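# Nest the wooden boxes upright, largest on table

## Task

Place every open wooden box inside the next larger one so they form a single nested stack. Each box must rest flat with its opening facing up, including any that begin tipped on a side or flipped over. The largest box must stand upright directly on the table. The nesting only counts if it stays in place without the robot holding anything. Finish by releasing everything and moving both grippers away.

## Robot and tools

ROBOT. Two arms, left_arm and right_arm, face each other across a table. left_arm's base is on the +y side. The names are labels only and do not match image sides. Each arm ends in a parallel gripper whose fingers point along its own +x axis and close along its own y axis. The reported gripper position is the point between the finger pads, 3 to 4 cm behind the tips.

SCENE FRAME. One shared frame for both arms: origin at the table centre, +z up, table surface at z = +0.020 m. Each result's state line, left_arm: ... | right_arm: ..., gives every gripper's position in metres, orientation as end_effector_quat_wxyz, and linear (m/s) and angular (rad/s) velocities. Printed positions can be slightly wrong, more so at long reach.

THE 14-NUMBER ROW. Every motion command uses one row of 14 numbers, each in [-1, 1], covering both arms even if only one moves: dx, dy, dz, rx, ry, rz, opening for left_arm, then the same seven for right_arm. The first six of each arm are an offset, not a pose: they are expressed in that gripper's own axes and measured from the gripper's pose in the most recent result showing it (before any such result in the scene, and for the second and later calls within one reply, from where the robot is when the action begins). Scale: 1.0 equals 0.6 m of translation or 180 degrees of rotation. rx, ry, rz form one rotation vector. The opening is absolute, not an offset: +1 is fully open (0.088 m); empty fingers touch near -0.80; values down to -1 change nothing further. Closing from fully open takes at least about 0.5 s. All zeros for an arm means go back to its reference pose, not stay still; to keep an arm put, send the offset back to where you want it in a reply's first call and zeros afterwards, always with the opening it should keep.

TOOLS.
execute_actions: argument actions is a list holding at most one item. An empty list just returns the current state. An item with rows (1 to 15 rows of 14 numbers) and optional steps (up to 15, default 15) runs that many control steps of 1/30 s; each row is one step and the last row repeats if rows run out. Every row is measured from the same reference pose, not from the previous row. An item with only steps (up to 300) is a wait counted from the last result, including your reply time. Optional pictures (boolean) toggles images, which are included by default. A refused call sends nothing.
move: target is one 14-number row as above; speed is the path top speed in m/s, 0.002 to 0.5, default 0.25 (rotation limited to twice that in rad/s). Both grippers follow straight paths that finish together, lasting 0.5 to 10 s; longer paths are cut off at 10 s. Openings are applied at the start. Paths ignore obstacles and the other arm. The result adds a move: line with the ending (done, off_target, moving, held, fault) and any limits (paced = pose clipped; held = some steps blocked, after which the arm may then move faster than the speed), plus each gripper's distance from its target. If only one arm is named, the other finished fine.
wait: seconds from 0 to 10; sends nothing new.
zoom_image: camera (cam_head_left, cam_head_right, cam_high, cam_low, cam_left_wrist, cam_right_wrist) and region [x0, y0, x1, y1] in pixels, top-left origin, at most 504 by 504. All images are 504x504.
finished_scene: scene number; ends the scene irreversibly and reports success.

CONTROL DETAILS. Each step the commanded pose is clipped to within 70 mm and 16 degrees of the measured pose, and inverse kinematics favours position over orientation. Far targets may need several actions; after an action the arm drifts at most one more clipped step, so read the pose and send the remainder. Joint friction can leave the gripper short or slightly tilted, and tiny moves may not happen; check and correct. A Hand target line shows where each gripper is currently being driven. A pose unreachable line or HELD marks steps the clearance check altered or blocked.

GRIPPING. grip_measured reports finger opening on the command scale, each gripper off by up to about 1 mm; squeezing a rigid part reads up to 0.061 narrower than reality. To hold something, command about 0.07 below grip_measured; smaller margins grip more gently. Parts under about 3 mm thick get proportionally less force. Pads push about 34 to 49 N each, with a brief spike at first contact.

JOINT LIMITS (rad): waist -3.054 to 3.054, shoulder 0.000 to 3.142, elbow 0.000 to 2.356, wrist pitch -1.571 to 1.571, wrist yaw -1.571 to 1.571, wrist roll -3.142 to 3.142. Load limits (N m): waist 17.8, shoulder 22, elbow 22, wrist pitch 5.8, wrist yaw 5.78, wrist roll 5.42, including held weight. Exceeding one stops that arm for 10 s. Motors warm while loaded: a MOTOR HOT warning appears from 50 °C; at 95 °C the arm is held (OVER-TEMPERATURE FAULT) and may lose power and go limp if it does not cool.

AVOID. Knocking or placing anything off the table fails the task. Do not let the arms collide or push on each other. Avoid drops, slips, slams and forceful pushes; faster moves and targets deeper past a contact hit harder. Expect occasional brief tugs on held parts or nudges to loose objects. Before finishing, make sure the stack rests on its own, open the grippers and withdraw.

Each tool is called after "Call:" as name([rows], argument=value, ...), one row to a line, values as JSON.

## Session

Call:
execute_actions(actions=[])

Scene clock: 0.00 s of 4500.00 s.
left_arm: end_effector_position=(+0.0999, -0.0025, +0.3129) grip_measured=+0.827 end_effector_quat_wxyz=(-0.252, +0.622, -0.628, -0.394) end_effector_velocity=(-0.001, +0.004, -0.002) end_effector_angular_velocity=(+0.019, -0.012, -0.014) | right_arm: end_effector_position=(+0.0379, -0.2679, +0.1610) grip_measured=+0.841 end_effector_quat_wxyz=(+0.719, +0.623, +0.304, +0.047) end_effector_velocity=(+0.000, -0.003, -0.003) end_effector_angular_velocity=(-0.019, +0.001, +0.004)
Joint positions: left_arm=[-0.411  1.967  1.612 -0.768 -0.312 -3.096  0.079] | right_arm=[0.518 1.311 0.096 0.349 0.98  2.374 0.08 ]
Joint velocities: left_arm=[-0.002 -0.002 -0.002 -0.022 -0.007  0.007 -0.001] | right_arm=[-0.002 -0.002 -0.007 -0.007 -0.007 -0.007 -0.   ]
Heat: left arm: hottest shoulder 28 °C (+0.0 °C/min); right arm: hottest elbow 28 °C (+0.0 °C/min).
Hand target (left_arm): +0.100, -0.003, +0.313; -0.252, +0.622, -0.628, -0.394
Hand target (right_arm): +0.038, -0.268, +0.161; +0.719, +0.623, +0.304, +0.047

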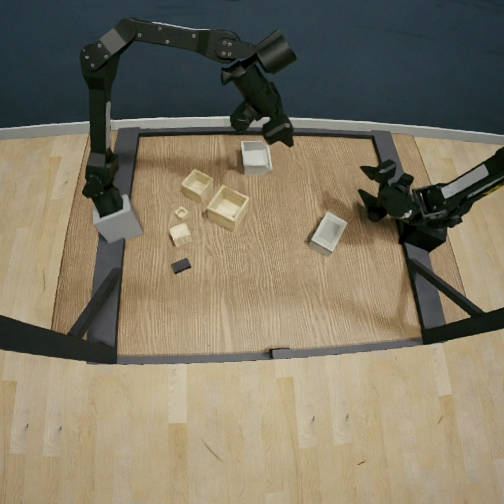

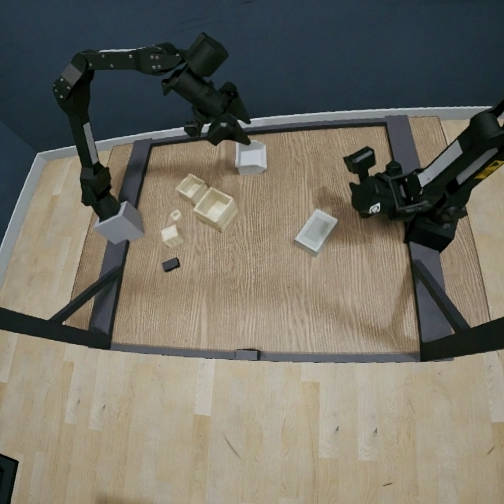

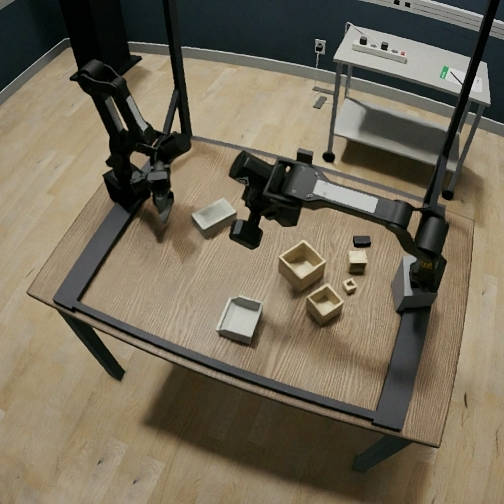

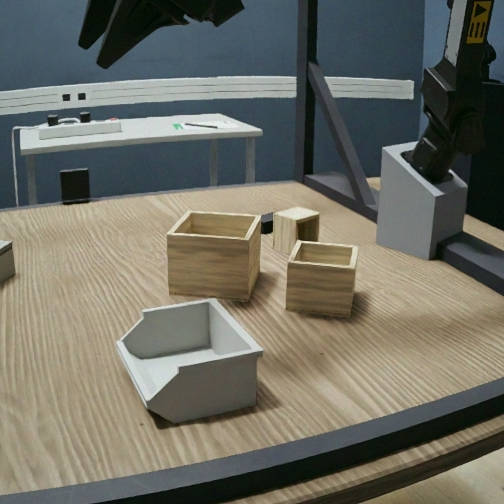

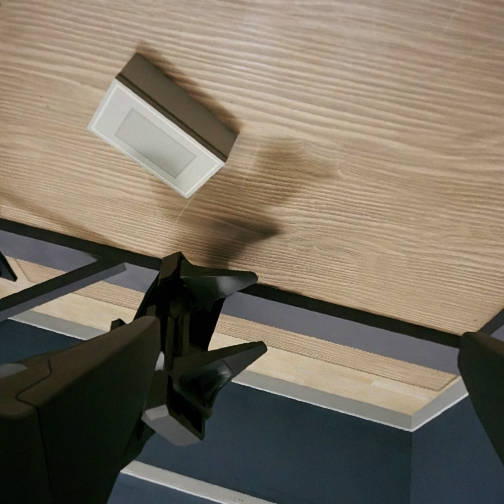

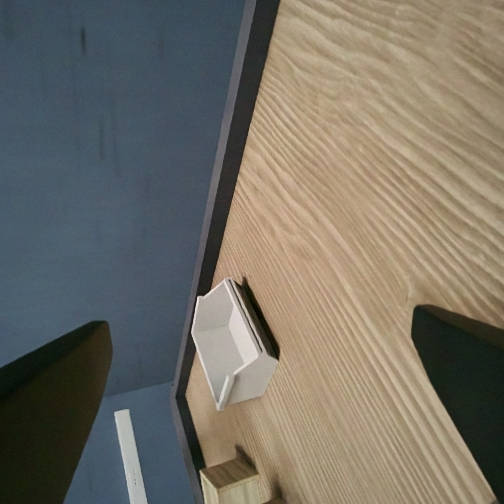

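Call:
move(target=[-0.042,-0.067,0.4,0.684,-0.172,0.18,0.2,0,0,0,0,0,0,0.84], speed=0.4)

Scene clock: 8.63 s of 4500.00 s.
left_arm: end_effector_position=(+0.0977, +0.2072, +0.1899) grip_measured=+0.203 end_effector_quat_wxyz=(+0.679, +0.183, +0.687, -0.182) end_effector_velocity=(+0.002, +0.002, -0.001) end_effector_angular_velocity=(-0.003, -0.022, +0.006) | right_arm: end_effector_position=(+0.0379, -0.2679, +0.1610) grip_measured=+0.841 end_effector_quat_wxyz=(+0.719, +0.623, +0.304, +0.047) end_effector_velocity=(+0.001, -0.003, -0.004) end_effector_angular_velocity=(-0.021, +0.006, -0.003)
Joint positions: left_arm=[-0.335  1.683  0.997 -1.071 -0.467 -1.037  0.049] | right_arm=[0.518 1.311 0.096 0.349 0.98  2.374 0.08 ]
Joint velocities: left_arm=[-0.002 -0.007 -0.012  0.007 -0.022 -0.007  0.   ] | right_arm=[-0.002  0.002 -0.002 -0.022 -0.007  0.007  0.   ]
Heat: left arm: hottest shoulder 29 °C (+6.9 °C/min); right arm: hottest elbow 28 °C (+0.0 °C/min).
Hand target (left_arm): +0.098, +0.209, +0.190; +0.681, +0.185, +0.684, -0.186
Hand target (right_arm): +0.038, -0.268, +0.161; +0.719, +0.623, +0.304, +0.047
Off the commanded pose (left_arm): 0.003 m, 1 deg.
Off the commanded pose (right_arm): 0.000 m, 0 deg.
After step 90, 2.30 s passed at rest.
move: done

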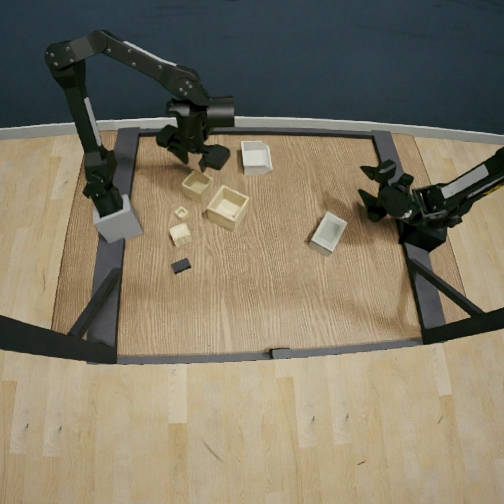

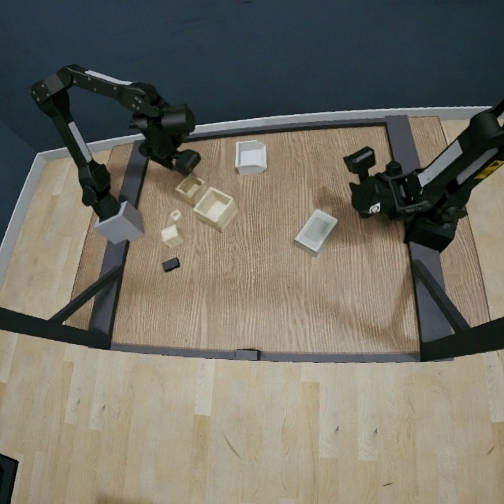

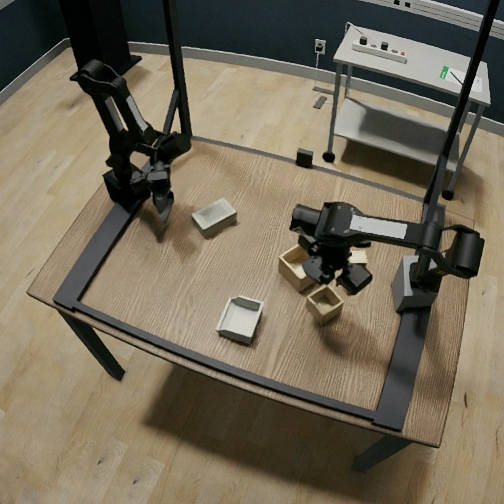

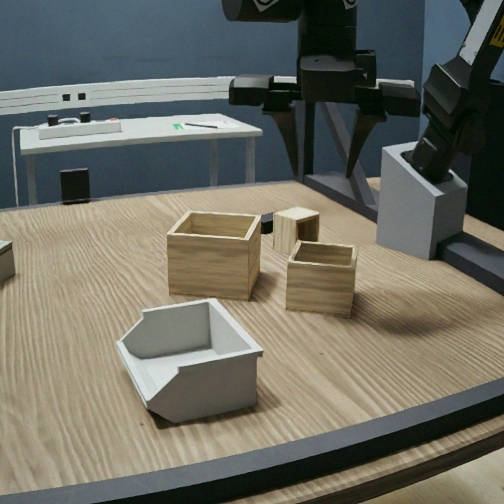

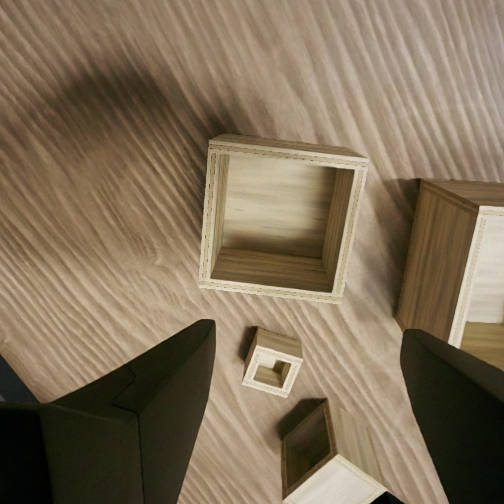

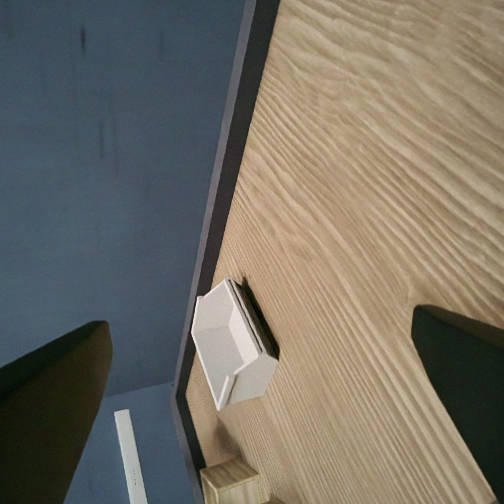

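Call:
move(target=[0.113,-0.045,0.012,0.028,0,0,-0.35,0,0,0,0,0,0,0.84])

Scene clock: 10.63 s of 4500.00 s.
left_arm: end_effector_position=(+0.0900, +0.1776, +0.1271) grip_measured=-0.347 end_effector_quat_wxyz=(+0.672, +0.204, +0.679, -0.215) end_effector_velocity=(+0.003, -0.001, +0.000) end_effector_angular_velocity=(-0.005, -0.023, +0.009) | right_arm: end_effector_position=(+0.0379, -0.2679, +0.1610) grip_measured=+0.841 end_effector_quat_wxyz=(+0.719, +0.623, +0.304, +0.047) end_effector_velocity=(-0.002, +0.002, -0.001) end_effector_angular_velocity=(+0.003, +0.015, +0.015)
Joint positions: left_arm=[-0.256  1.865  0.93  -0.765 -0.474 -0.863  0.022] | right_arm=[0.518 1.311 0.096 0.349 0.98  2.374 0.08 ]
Joint velocities: left_arm=[-0.002 -0.002 -0.002  0.007 -0.022 -0.007 -0.   ] | right_arm=[-0.002 -0.007 -0.002  0.007 -0.022 -0.007 -0.   ]
Heat: left arm: hottest shoulder 29 °C (+5.6 °C/min); right arm: hottest elbow 28 °C (+0.0 °C/min).
Hand target (left_arm): +0.089, +0.180, +0.123; +0.670, +0.213, +0.679, -0.212
Hand target (right_arm): +0.038, -0.268, +0.161; +0.719, +0.623, +0.304, +0.047
Off the commanded pose (left_arm): 0.006 m, 1 deg.
Off the commanded pose (right_arm): 0.000 m, 0 deg.
move: done

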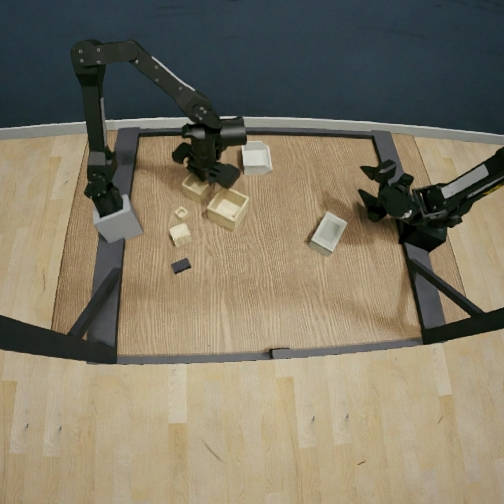

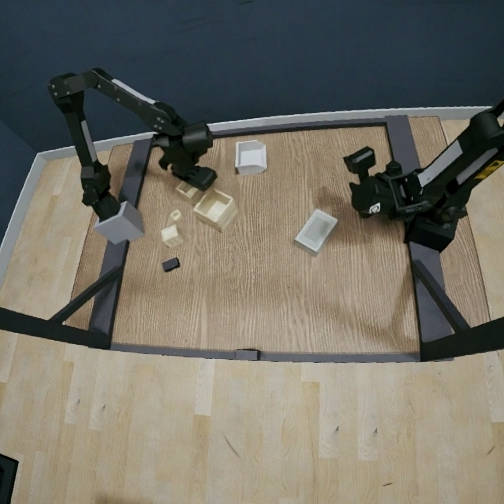

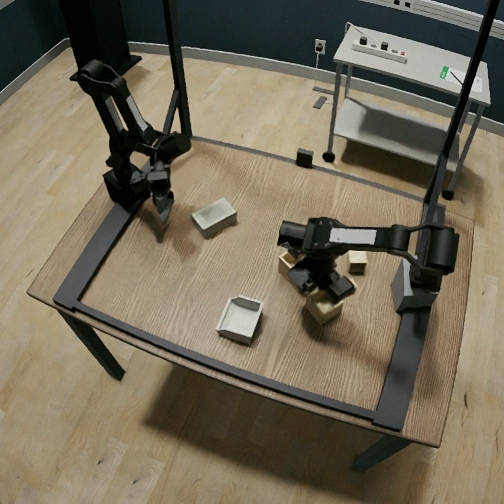

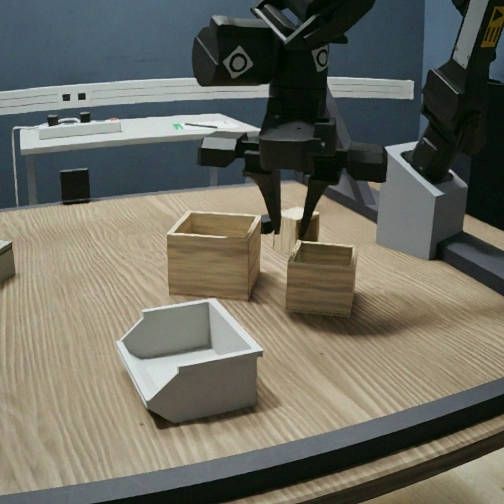

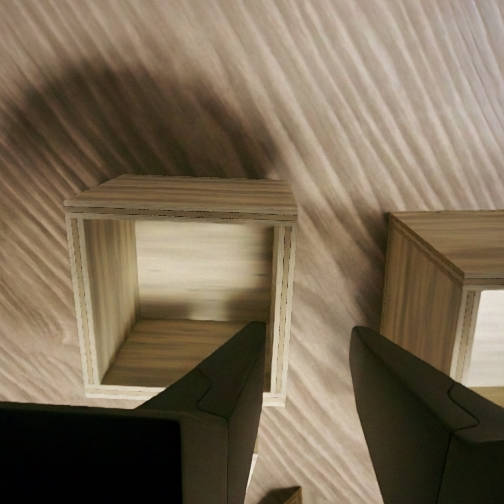

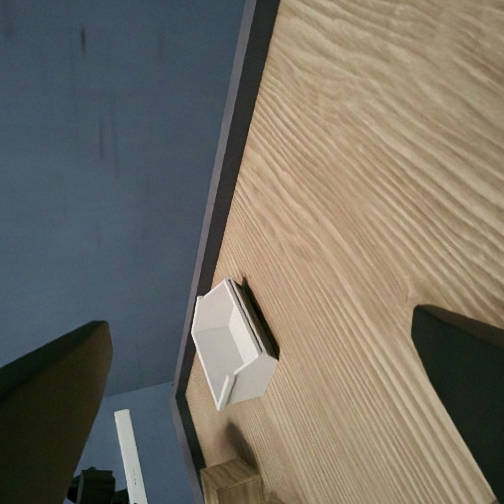

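Call:
move(target=[0.058,0.014,-0.006,0.005,0,0.008,-0.35,0,0,0,0,0,0,0.84], speed=0.08)

Call:
move(target=[0,0,0,0,0,0,-1,0,0,0,0,0,0,0.84])

Call:
move(target=[-0.165,0,0,0,0,0,-1,0,0,0,0,0,0,0.84], speed=0.15)

Call:
move(target=[0,-0.185,-0.04,-0.015,0,0,-1,0,0,0,0,0,0,0.84], speed=0.15)

Scene clock: 13.70 s of 4500.00 s.
left_arm: end_effector_position=(+0.0919, +0.1825, +0.0969) grip_measured=-0.347 end_effector_quat_wxyz=(+0.674, +0.208, +0.675, -0.214) end_effector_velocity=(+0.001, +0.005, -0.000) end_effector_angular_velocity=(+0.021, -0.004, -0.001) | right_arm: end_effector_position=(+0.0379, -0.2679, +0.1610) grip_measured=+0.841 end_effector_quat_wxyz=(+0.719, +0.623, +0.304, +0.047) end_effector_velocity=(+0.001, -0.000, -0.000) end_effector_angular_velocity=(+0.001, +0.003, +0.000)
Joint positions: left_arm=[-0.202  1.909  0.856 -0.621 -0.492 -0.799  0.022] | right_arm=[0.518 1.311 0.096 0.349 0.98  2.374 0.08 ]
Joint velocities: left_arm=[ 0.002 -0.002 -0.002 -0.022 -0.007 -0.007 -0.   ] | right_arm=[-0.007 -0.002 -0.002  0.007 -0.007 -0.007 -0.   ]
Heat: left arm: hottest shoulder 29 °C (+4.4 °C/min); right arm: hottest elbow 28 °C (+0.0 °C/min).
Hand target (left_arm): +0.091, +0.186, +0.092; +0.672, +0.218, +0.675, -0.212
Hand target (right_arm): +0.038, -0.268, +0.161; +0.719, +0.623, +0.304, +0.047
Off the commanded pose (left_arm): 0.006 m, 1 deg.
Off the commanded pose (right_arm): 0.000 m, 0 deg.
move: done

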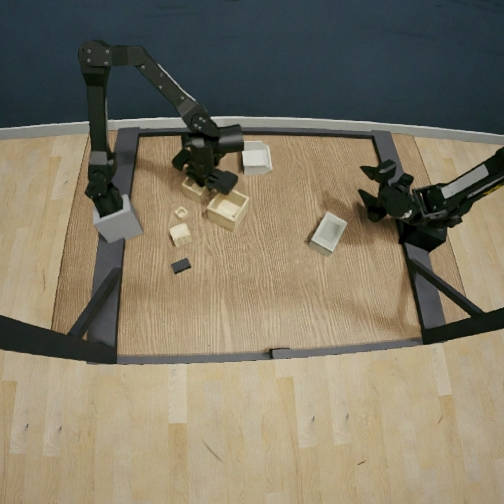

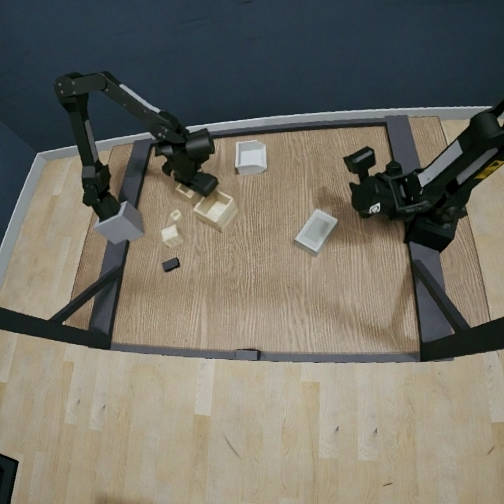

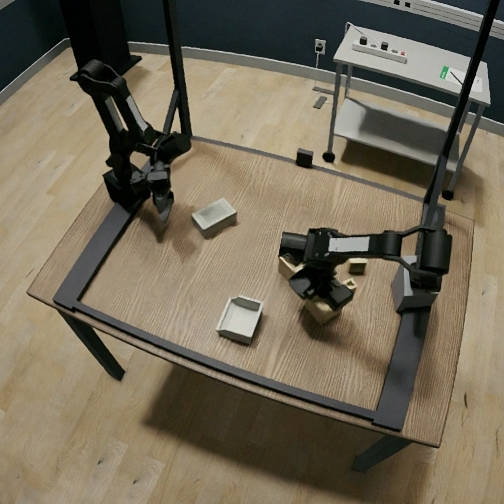

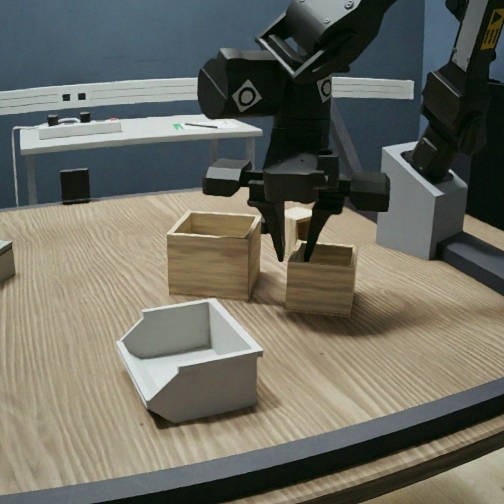

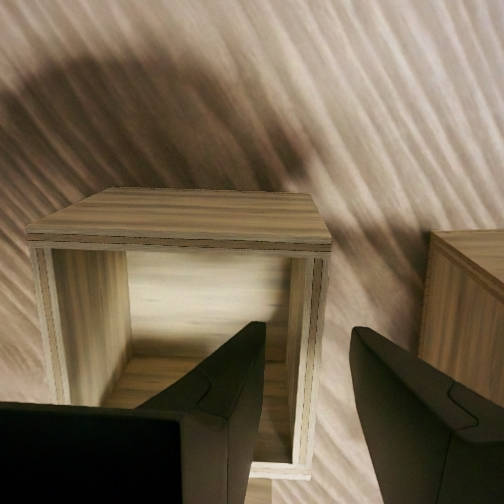

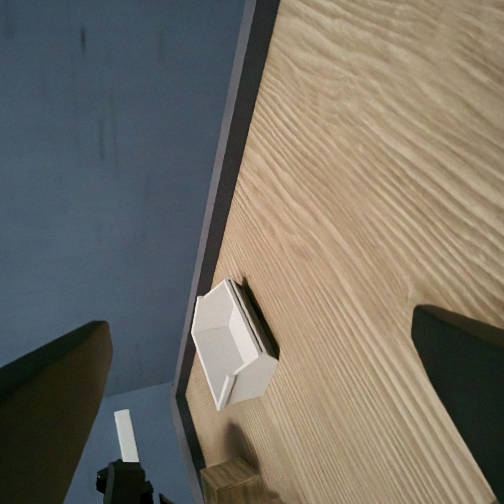

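Scene clock: 14.23 s of 4500.00 s.
left_arm: end_effector_position=(+0.0919, +0.1827, +0.0970) grip_measured=-0.747 end_effector_quat_wxyz=(+0.675, +0.209, +0.675, -0.214) end_effector_velocity=(+0.004, +0.002, +0.001) end_effector_angular_velocity=(+0.007, -0.021, +0.008) | right_arm: end_effector_position=(+0.0379, -0.2679, +0.1610) grip_measured=+0.841 end_effector_quat_wxyz=(+0.719, +0.623, +0.304, +0.047) end_effector_velocity=(+0.000, -0.002, -0.000) end_effector_angular_velocity=(-0.012, -0.010, +0.000)
Joint positions: left_arm=[-0.203  1.909  0.856 -0.623 -0.493 -0.799  0.002] | right_arm=[0.518 1.311 0.096 0.349 0.98  2.374 0.08 ]
Joint velocities: left_arm=[ 0.002 -0.007 -0.002 -0.007 -0.022 -0.007 -0.   ] | right_arm=[ 0.002 -0.002 -0.002 -0.007  0.007 -0.007 -0.   ]
Heat: left arm: hottest shoulder 29 °C (+4.2 °C/min); right arm: hottest elbow 28 °C (+0.0 °C/min).
Hand target (left_arm): +0.092, +0.182, +0.097; +0.674, +0.208, +0.675, -0.214
Hand target (right_arm): +0.038, -0.268, +0.161; +0.719, +0.623, +0.304, +0.047
Off the commanded pose (left_arm): 0.000 m, 0 deg.
Off the commanded pose (right_arm): 0.000 m, 0 deg.
move: done

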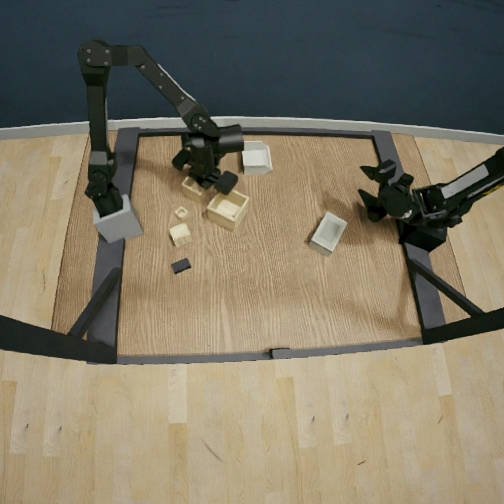

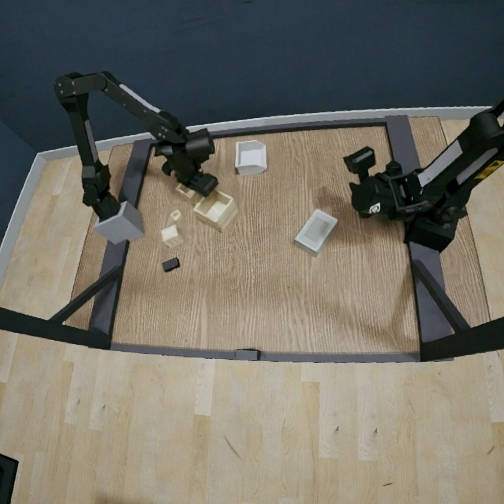

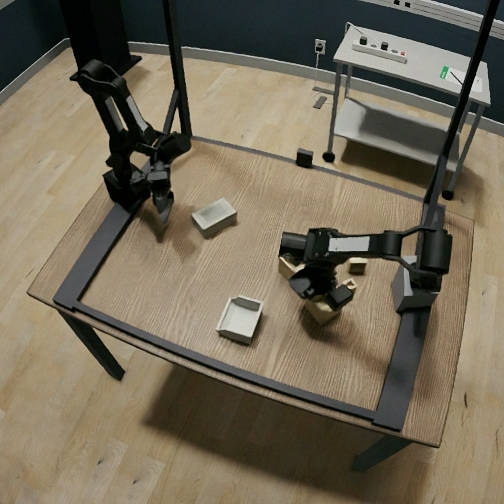

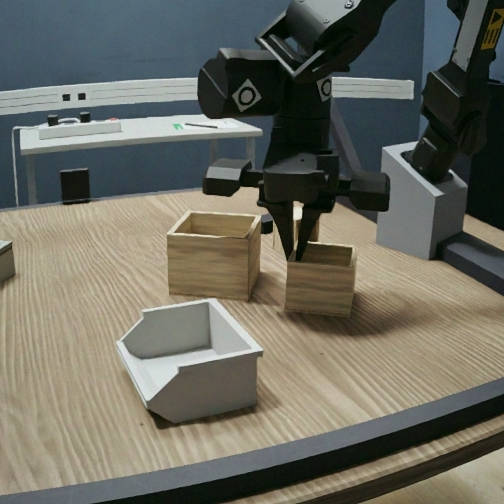

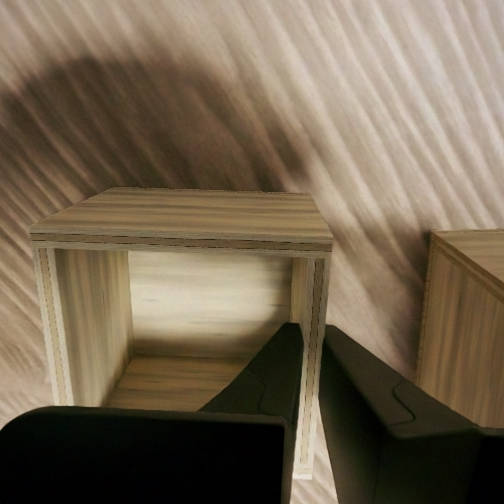

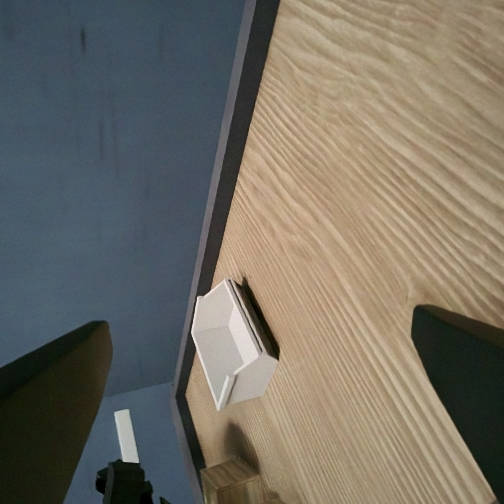

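Scene clock: 15.33 s of 4500.00 s.
left_arm: end_effector_position=(+0.0930, +0.1856, +0.1919) grip_measured=-0.747 end_effector_quat_wxyz=(+0.675, +0.216, +0.673, -0.212) end_effector_velocity=(+0.001, +0.008, +0.000) end_effector_angular_velocity=(+0.031, -0.008, -0.012) | right_arm: end_effector_position=(+0.0379, -0.2679, +0.1610) grip_measured=+0.841 end_effector_quat_wxyz=(+0.719, +0.623, +0.304, +0.047) end_effector_velocity=(+0.000, -0.001, -0.002) end_effector_angular_velocity=(-0.026, -0.005, +0.010)
Joint positions: left_arm=[-0.361  1.77   1.076 -1.076 -0.477 -0.972  0.002] | right_arm=[0.518 1.311 0.096 0.349 0.98  2.374 0.08 ]
Joint velocities: left_arm=[-0.002 -0.002 -0.002 -0.037 -0.007 -0.007  0.   ] | right_arm=[-0.002 -0.002 -0.002 -0.007 -0.007 -0.022 -0.   ]
Heat: left arm: hottest shoulder 29 °C (+3.9 °C/min); right arm: hottest elbow 28 °C (+0.0 °C/min).
Hand target (left_arm): +0.093, +0.184, +0.196; +0.676, +0.209, +0.674, -0.214
Hand target (right_arm): +0.038, -0.268, +0.161; +0.719, +0.623, +0.304, +0.047
Off the commanded pose (left_arm): 0.005 m, 1 deg.
Off the commanded pose (right_arm): 0.000 m, 0 deg.
move: done

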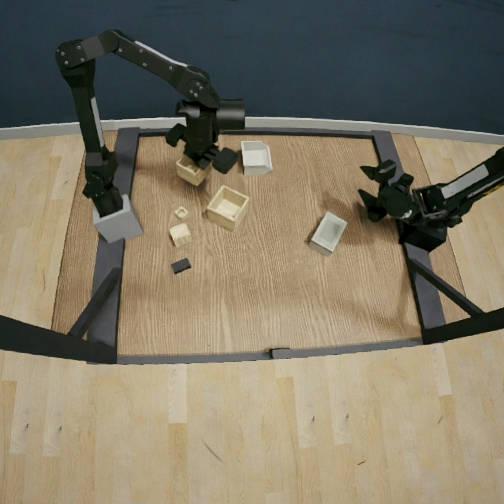

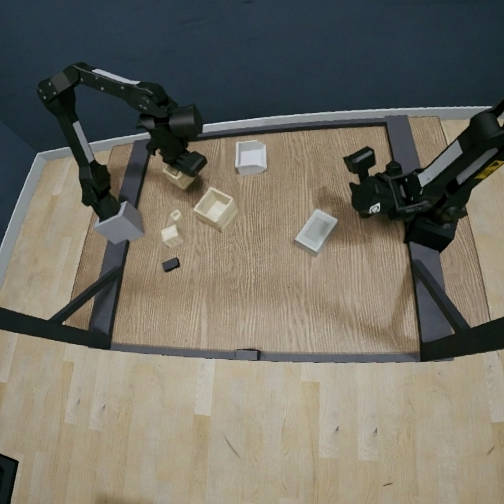

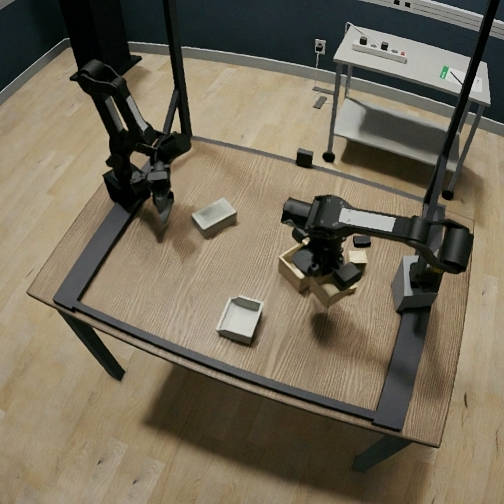

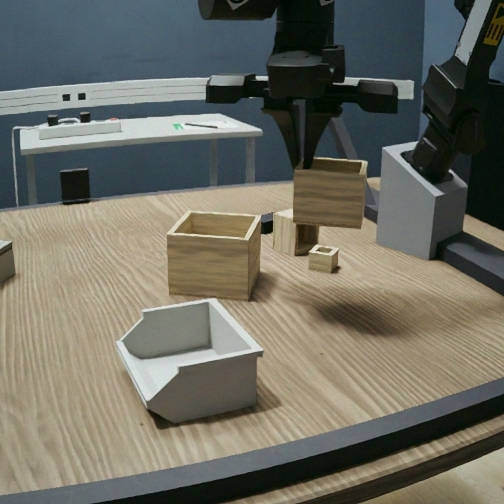

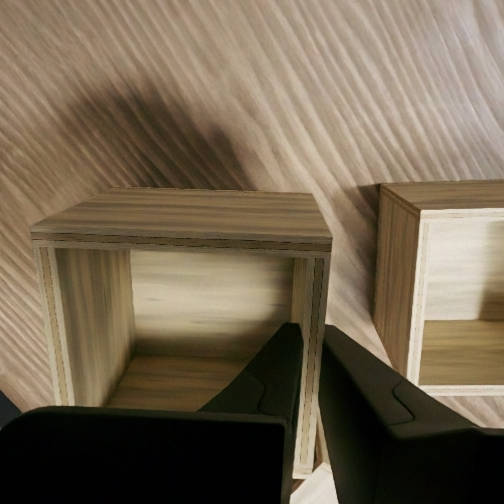

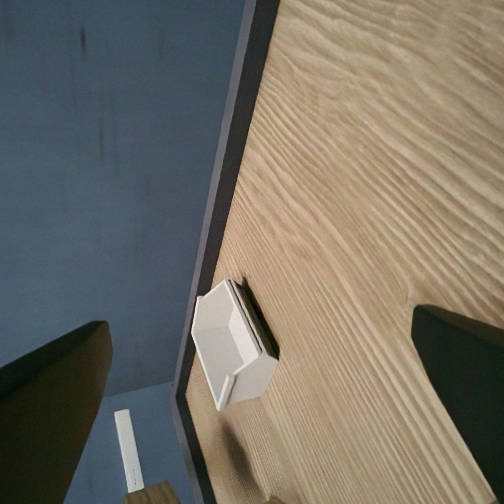

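Scene clock: 16.53 s of 4500.00 s.
left_arm: end_effector_position=(+0.0132, +0.1089, +0.1946) grip_measured=-0.747 end_effector_quat_wxyz=(+0.683, +0.198, +0.674, -0.200) end_effector_velocity=(-0.002, +0.001, +0.000) end_effector_angular_velocity=(+0.007, +0.005, +0.017) | right_arm: end_effector_position=(+0.0379, -0.2679, +0.1610) grip_measured=+0.841 end_effector_quat_wxyz=(+0.719, +0.623, +0.304, +0.047) end_effector_velocity=(-0.000, +0.000, -0.000) end_effector_angular_velocity=(+0.000, +0.003, +0.005)
Joint positions: left_arm=[-0.562  2.134  1.378 -1.1   -0.436 -1.231  0.002] | right_arm=[0.518 1.311 0.096 0.349 0.98  2.374 0.08 ]
Joint velocities: left_arm=[-0.002  0.002  0.002 -0.007  0.007 -0.022 -0.   ] | right_arm=[-0.002 -0.002 -0.002  0.007 -0.007 -0.007 -0.   ]
Heat: left arm: hottest shoulder 29 °C (+3.6 °C/min); right arm: hottest elbow 28 °C (+0.0 °C/min).
Hand target (left_arm): +0.011, +0.108, +0.192; +0.681, +0.200, +0.676, -0.197
Hand target (right_arm): +0.038, -0.268, +0.161; +0.719, +0.623, +0.304, +0.047
Off the commanded pose (left_arm): 0.005 m, 1 deg.
Off the commanded pose (right_arm): 0.000 m, 0 deg.
move: done

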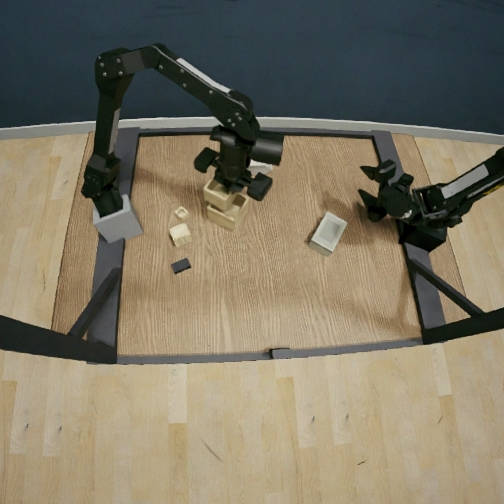

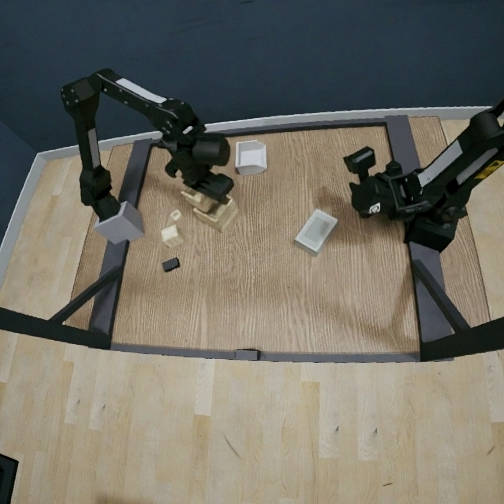

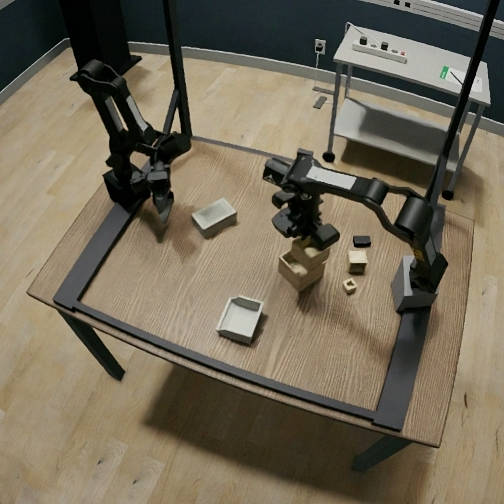

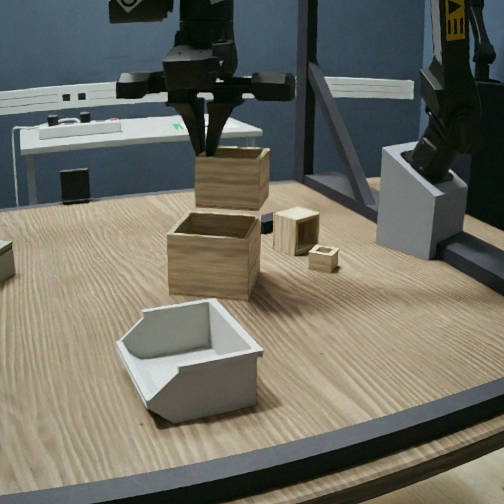

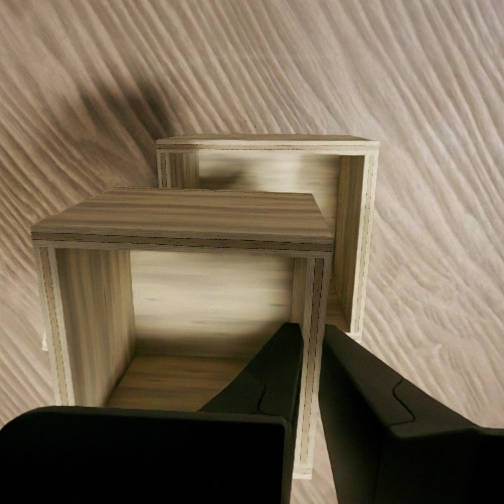

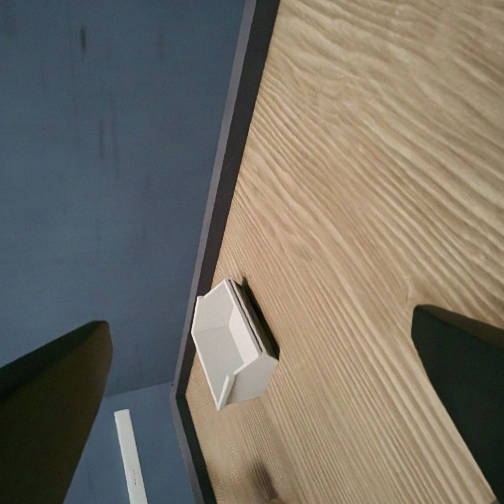

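Call:
move(target=[0.035,-0.029,0.002,-0.006,0.004,0.004,-1,0,0,0,0,0,0,0.84], speed=0.06)

Scene clock: 18.27 s of 4500.00 s.
left_arm: end_effector_position=(+0.0063, +0.0956, +0.1766) grip_measured=-0.747 end_effector_quat_wxyz=(+0.683, +0.198, +0.677, -0.192) end_effector_velocity=(+0.000, -0.005, +0.002) end_effector_angular_velocity=(-0.018, -0.004, +0.027) | right_arm: end_effector_position=(+0.0379, -0.2679, +0.1610) grip_measured=+0.841 end_effector_quat_wxyz=(+0.719, +0.623, +0.304, +0.047) end_effector_velocity=(-0.000, +0.001, +0.001) end_effector_angular_velocity=(+0.017, +0.010, +0.000)
Joint positions: left_arm=[-0.549  2.213  1.411 -1.061 -0.436 -1.236  0.002] | right_arm=[0.518 1.311 0.096 0.349 0.98  2.374 0.08 ]
Joint velocities: left_arm=[-0.002  0.002  0.012  0.007 -0.007 -0.022 -0.   ] | right_arm=[-0.002 -0.007 -0.002  0.007 -0.007  0.007 -0.   ]
Heat: left arm: hottest shoulder 29 °C (+3.3 °C/min); right arm: hottest elbow 28 °C (+0.0 °C/min).
Hand target (left_arm): +0.005, +0.093, +0.174; +0.682, +0.197, +0.679, -0.188
Hand target (right_arm): +0.038, -0.268, +0.161; +0.719, +0.623, +0.304, +0.047
Off the commanded pose (left_arm): 0.004 m, 1 deg.
Off the commanded pose (right_arm): 0.000 m, 0 deg.
move: done

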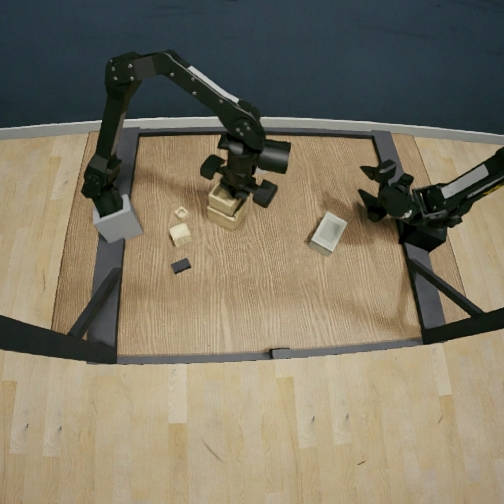

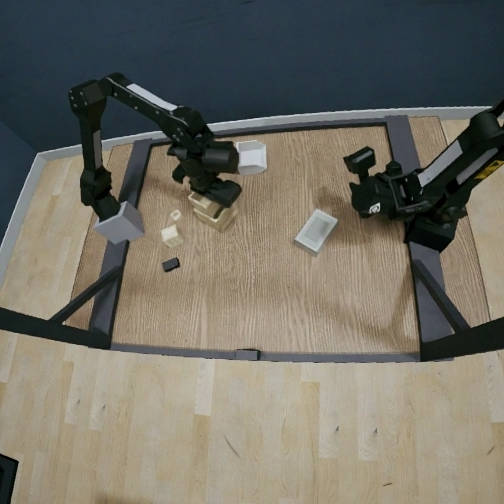

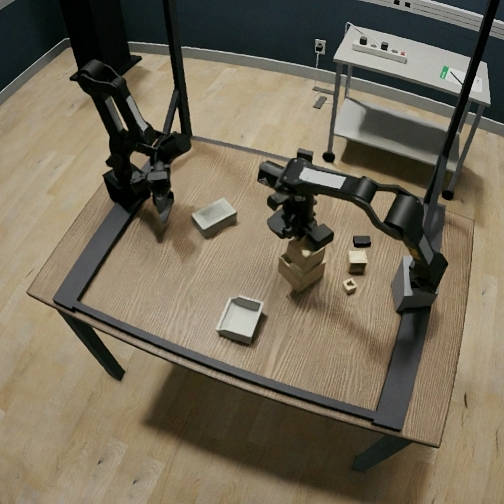

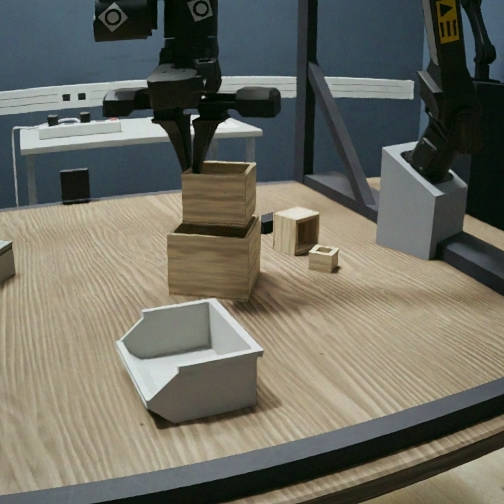

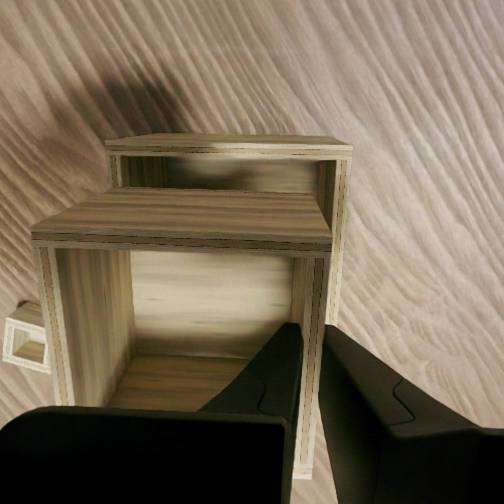

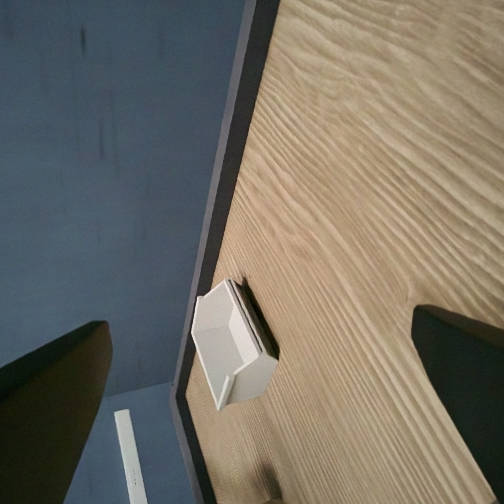

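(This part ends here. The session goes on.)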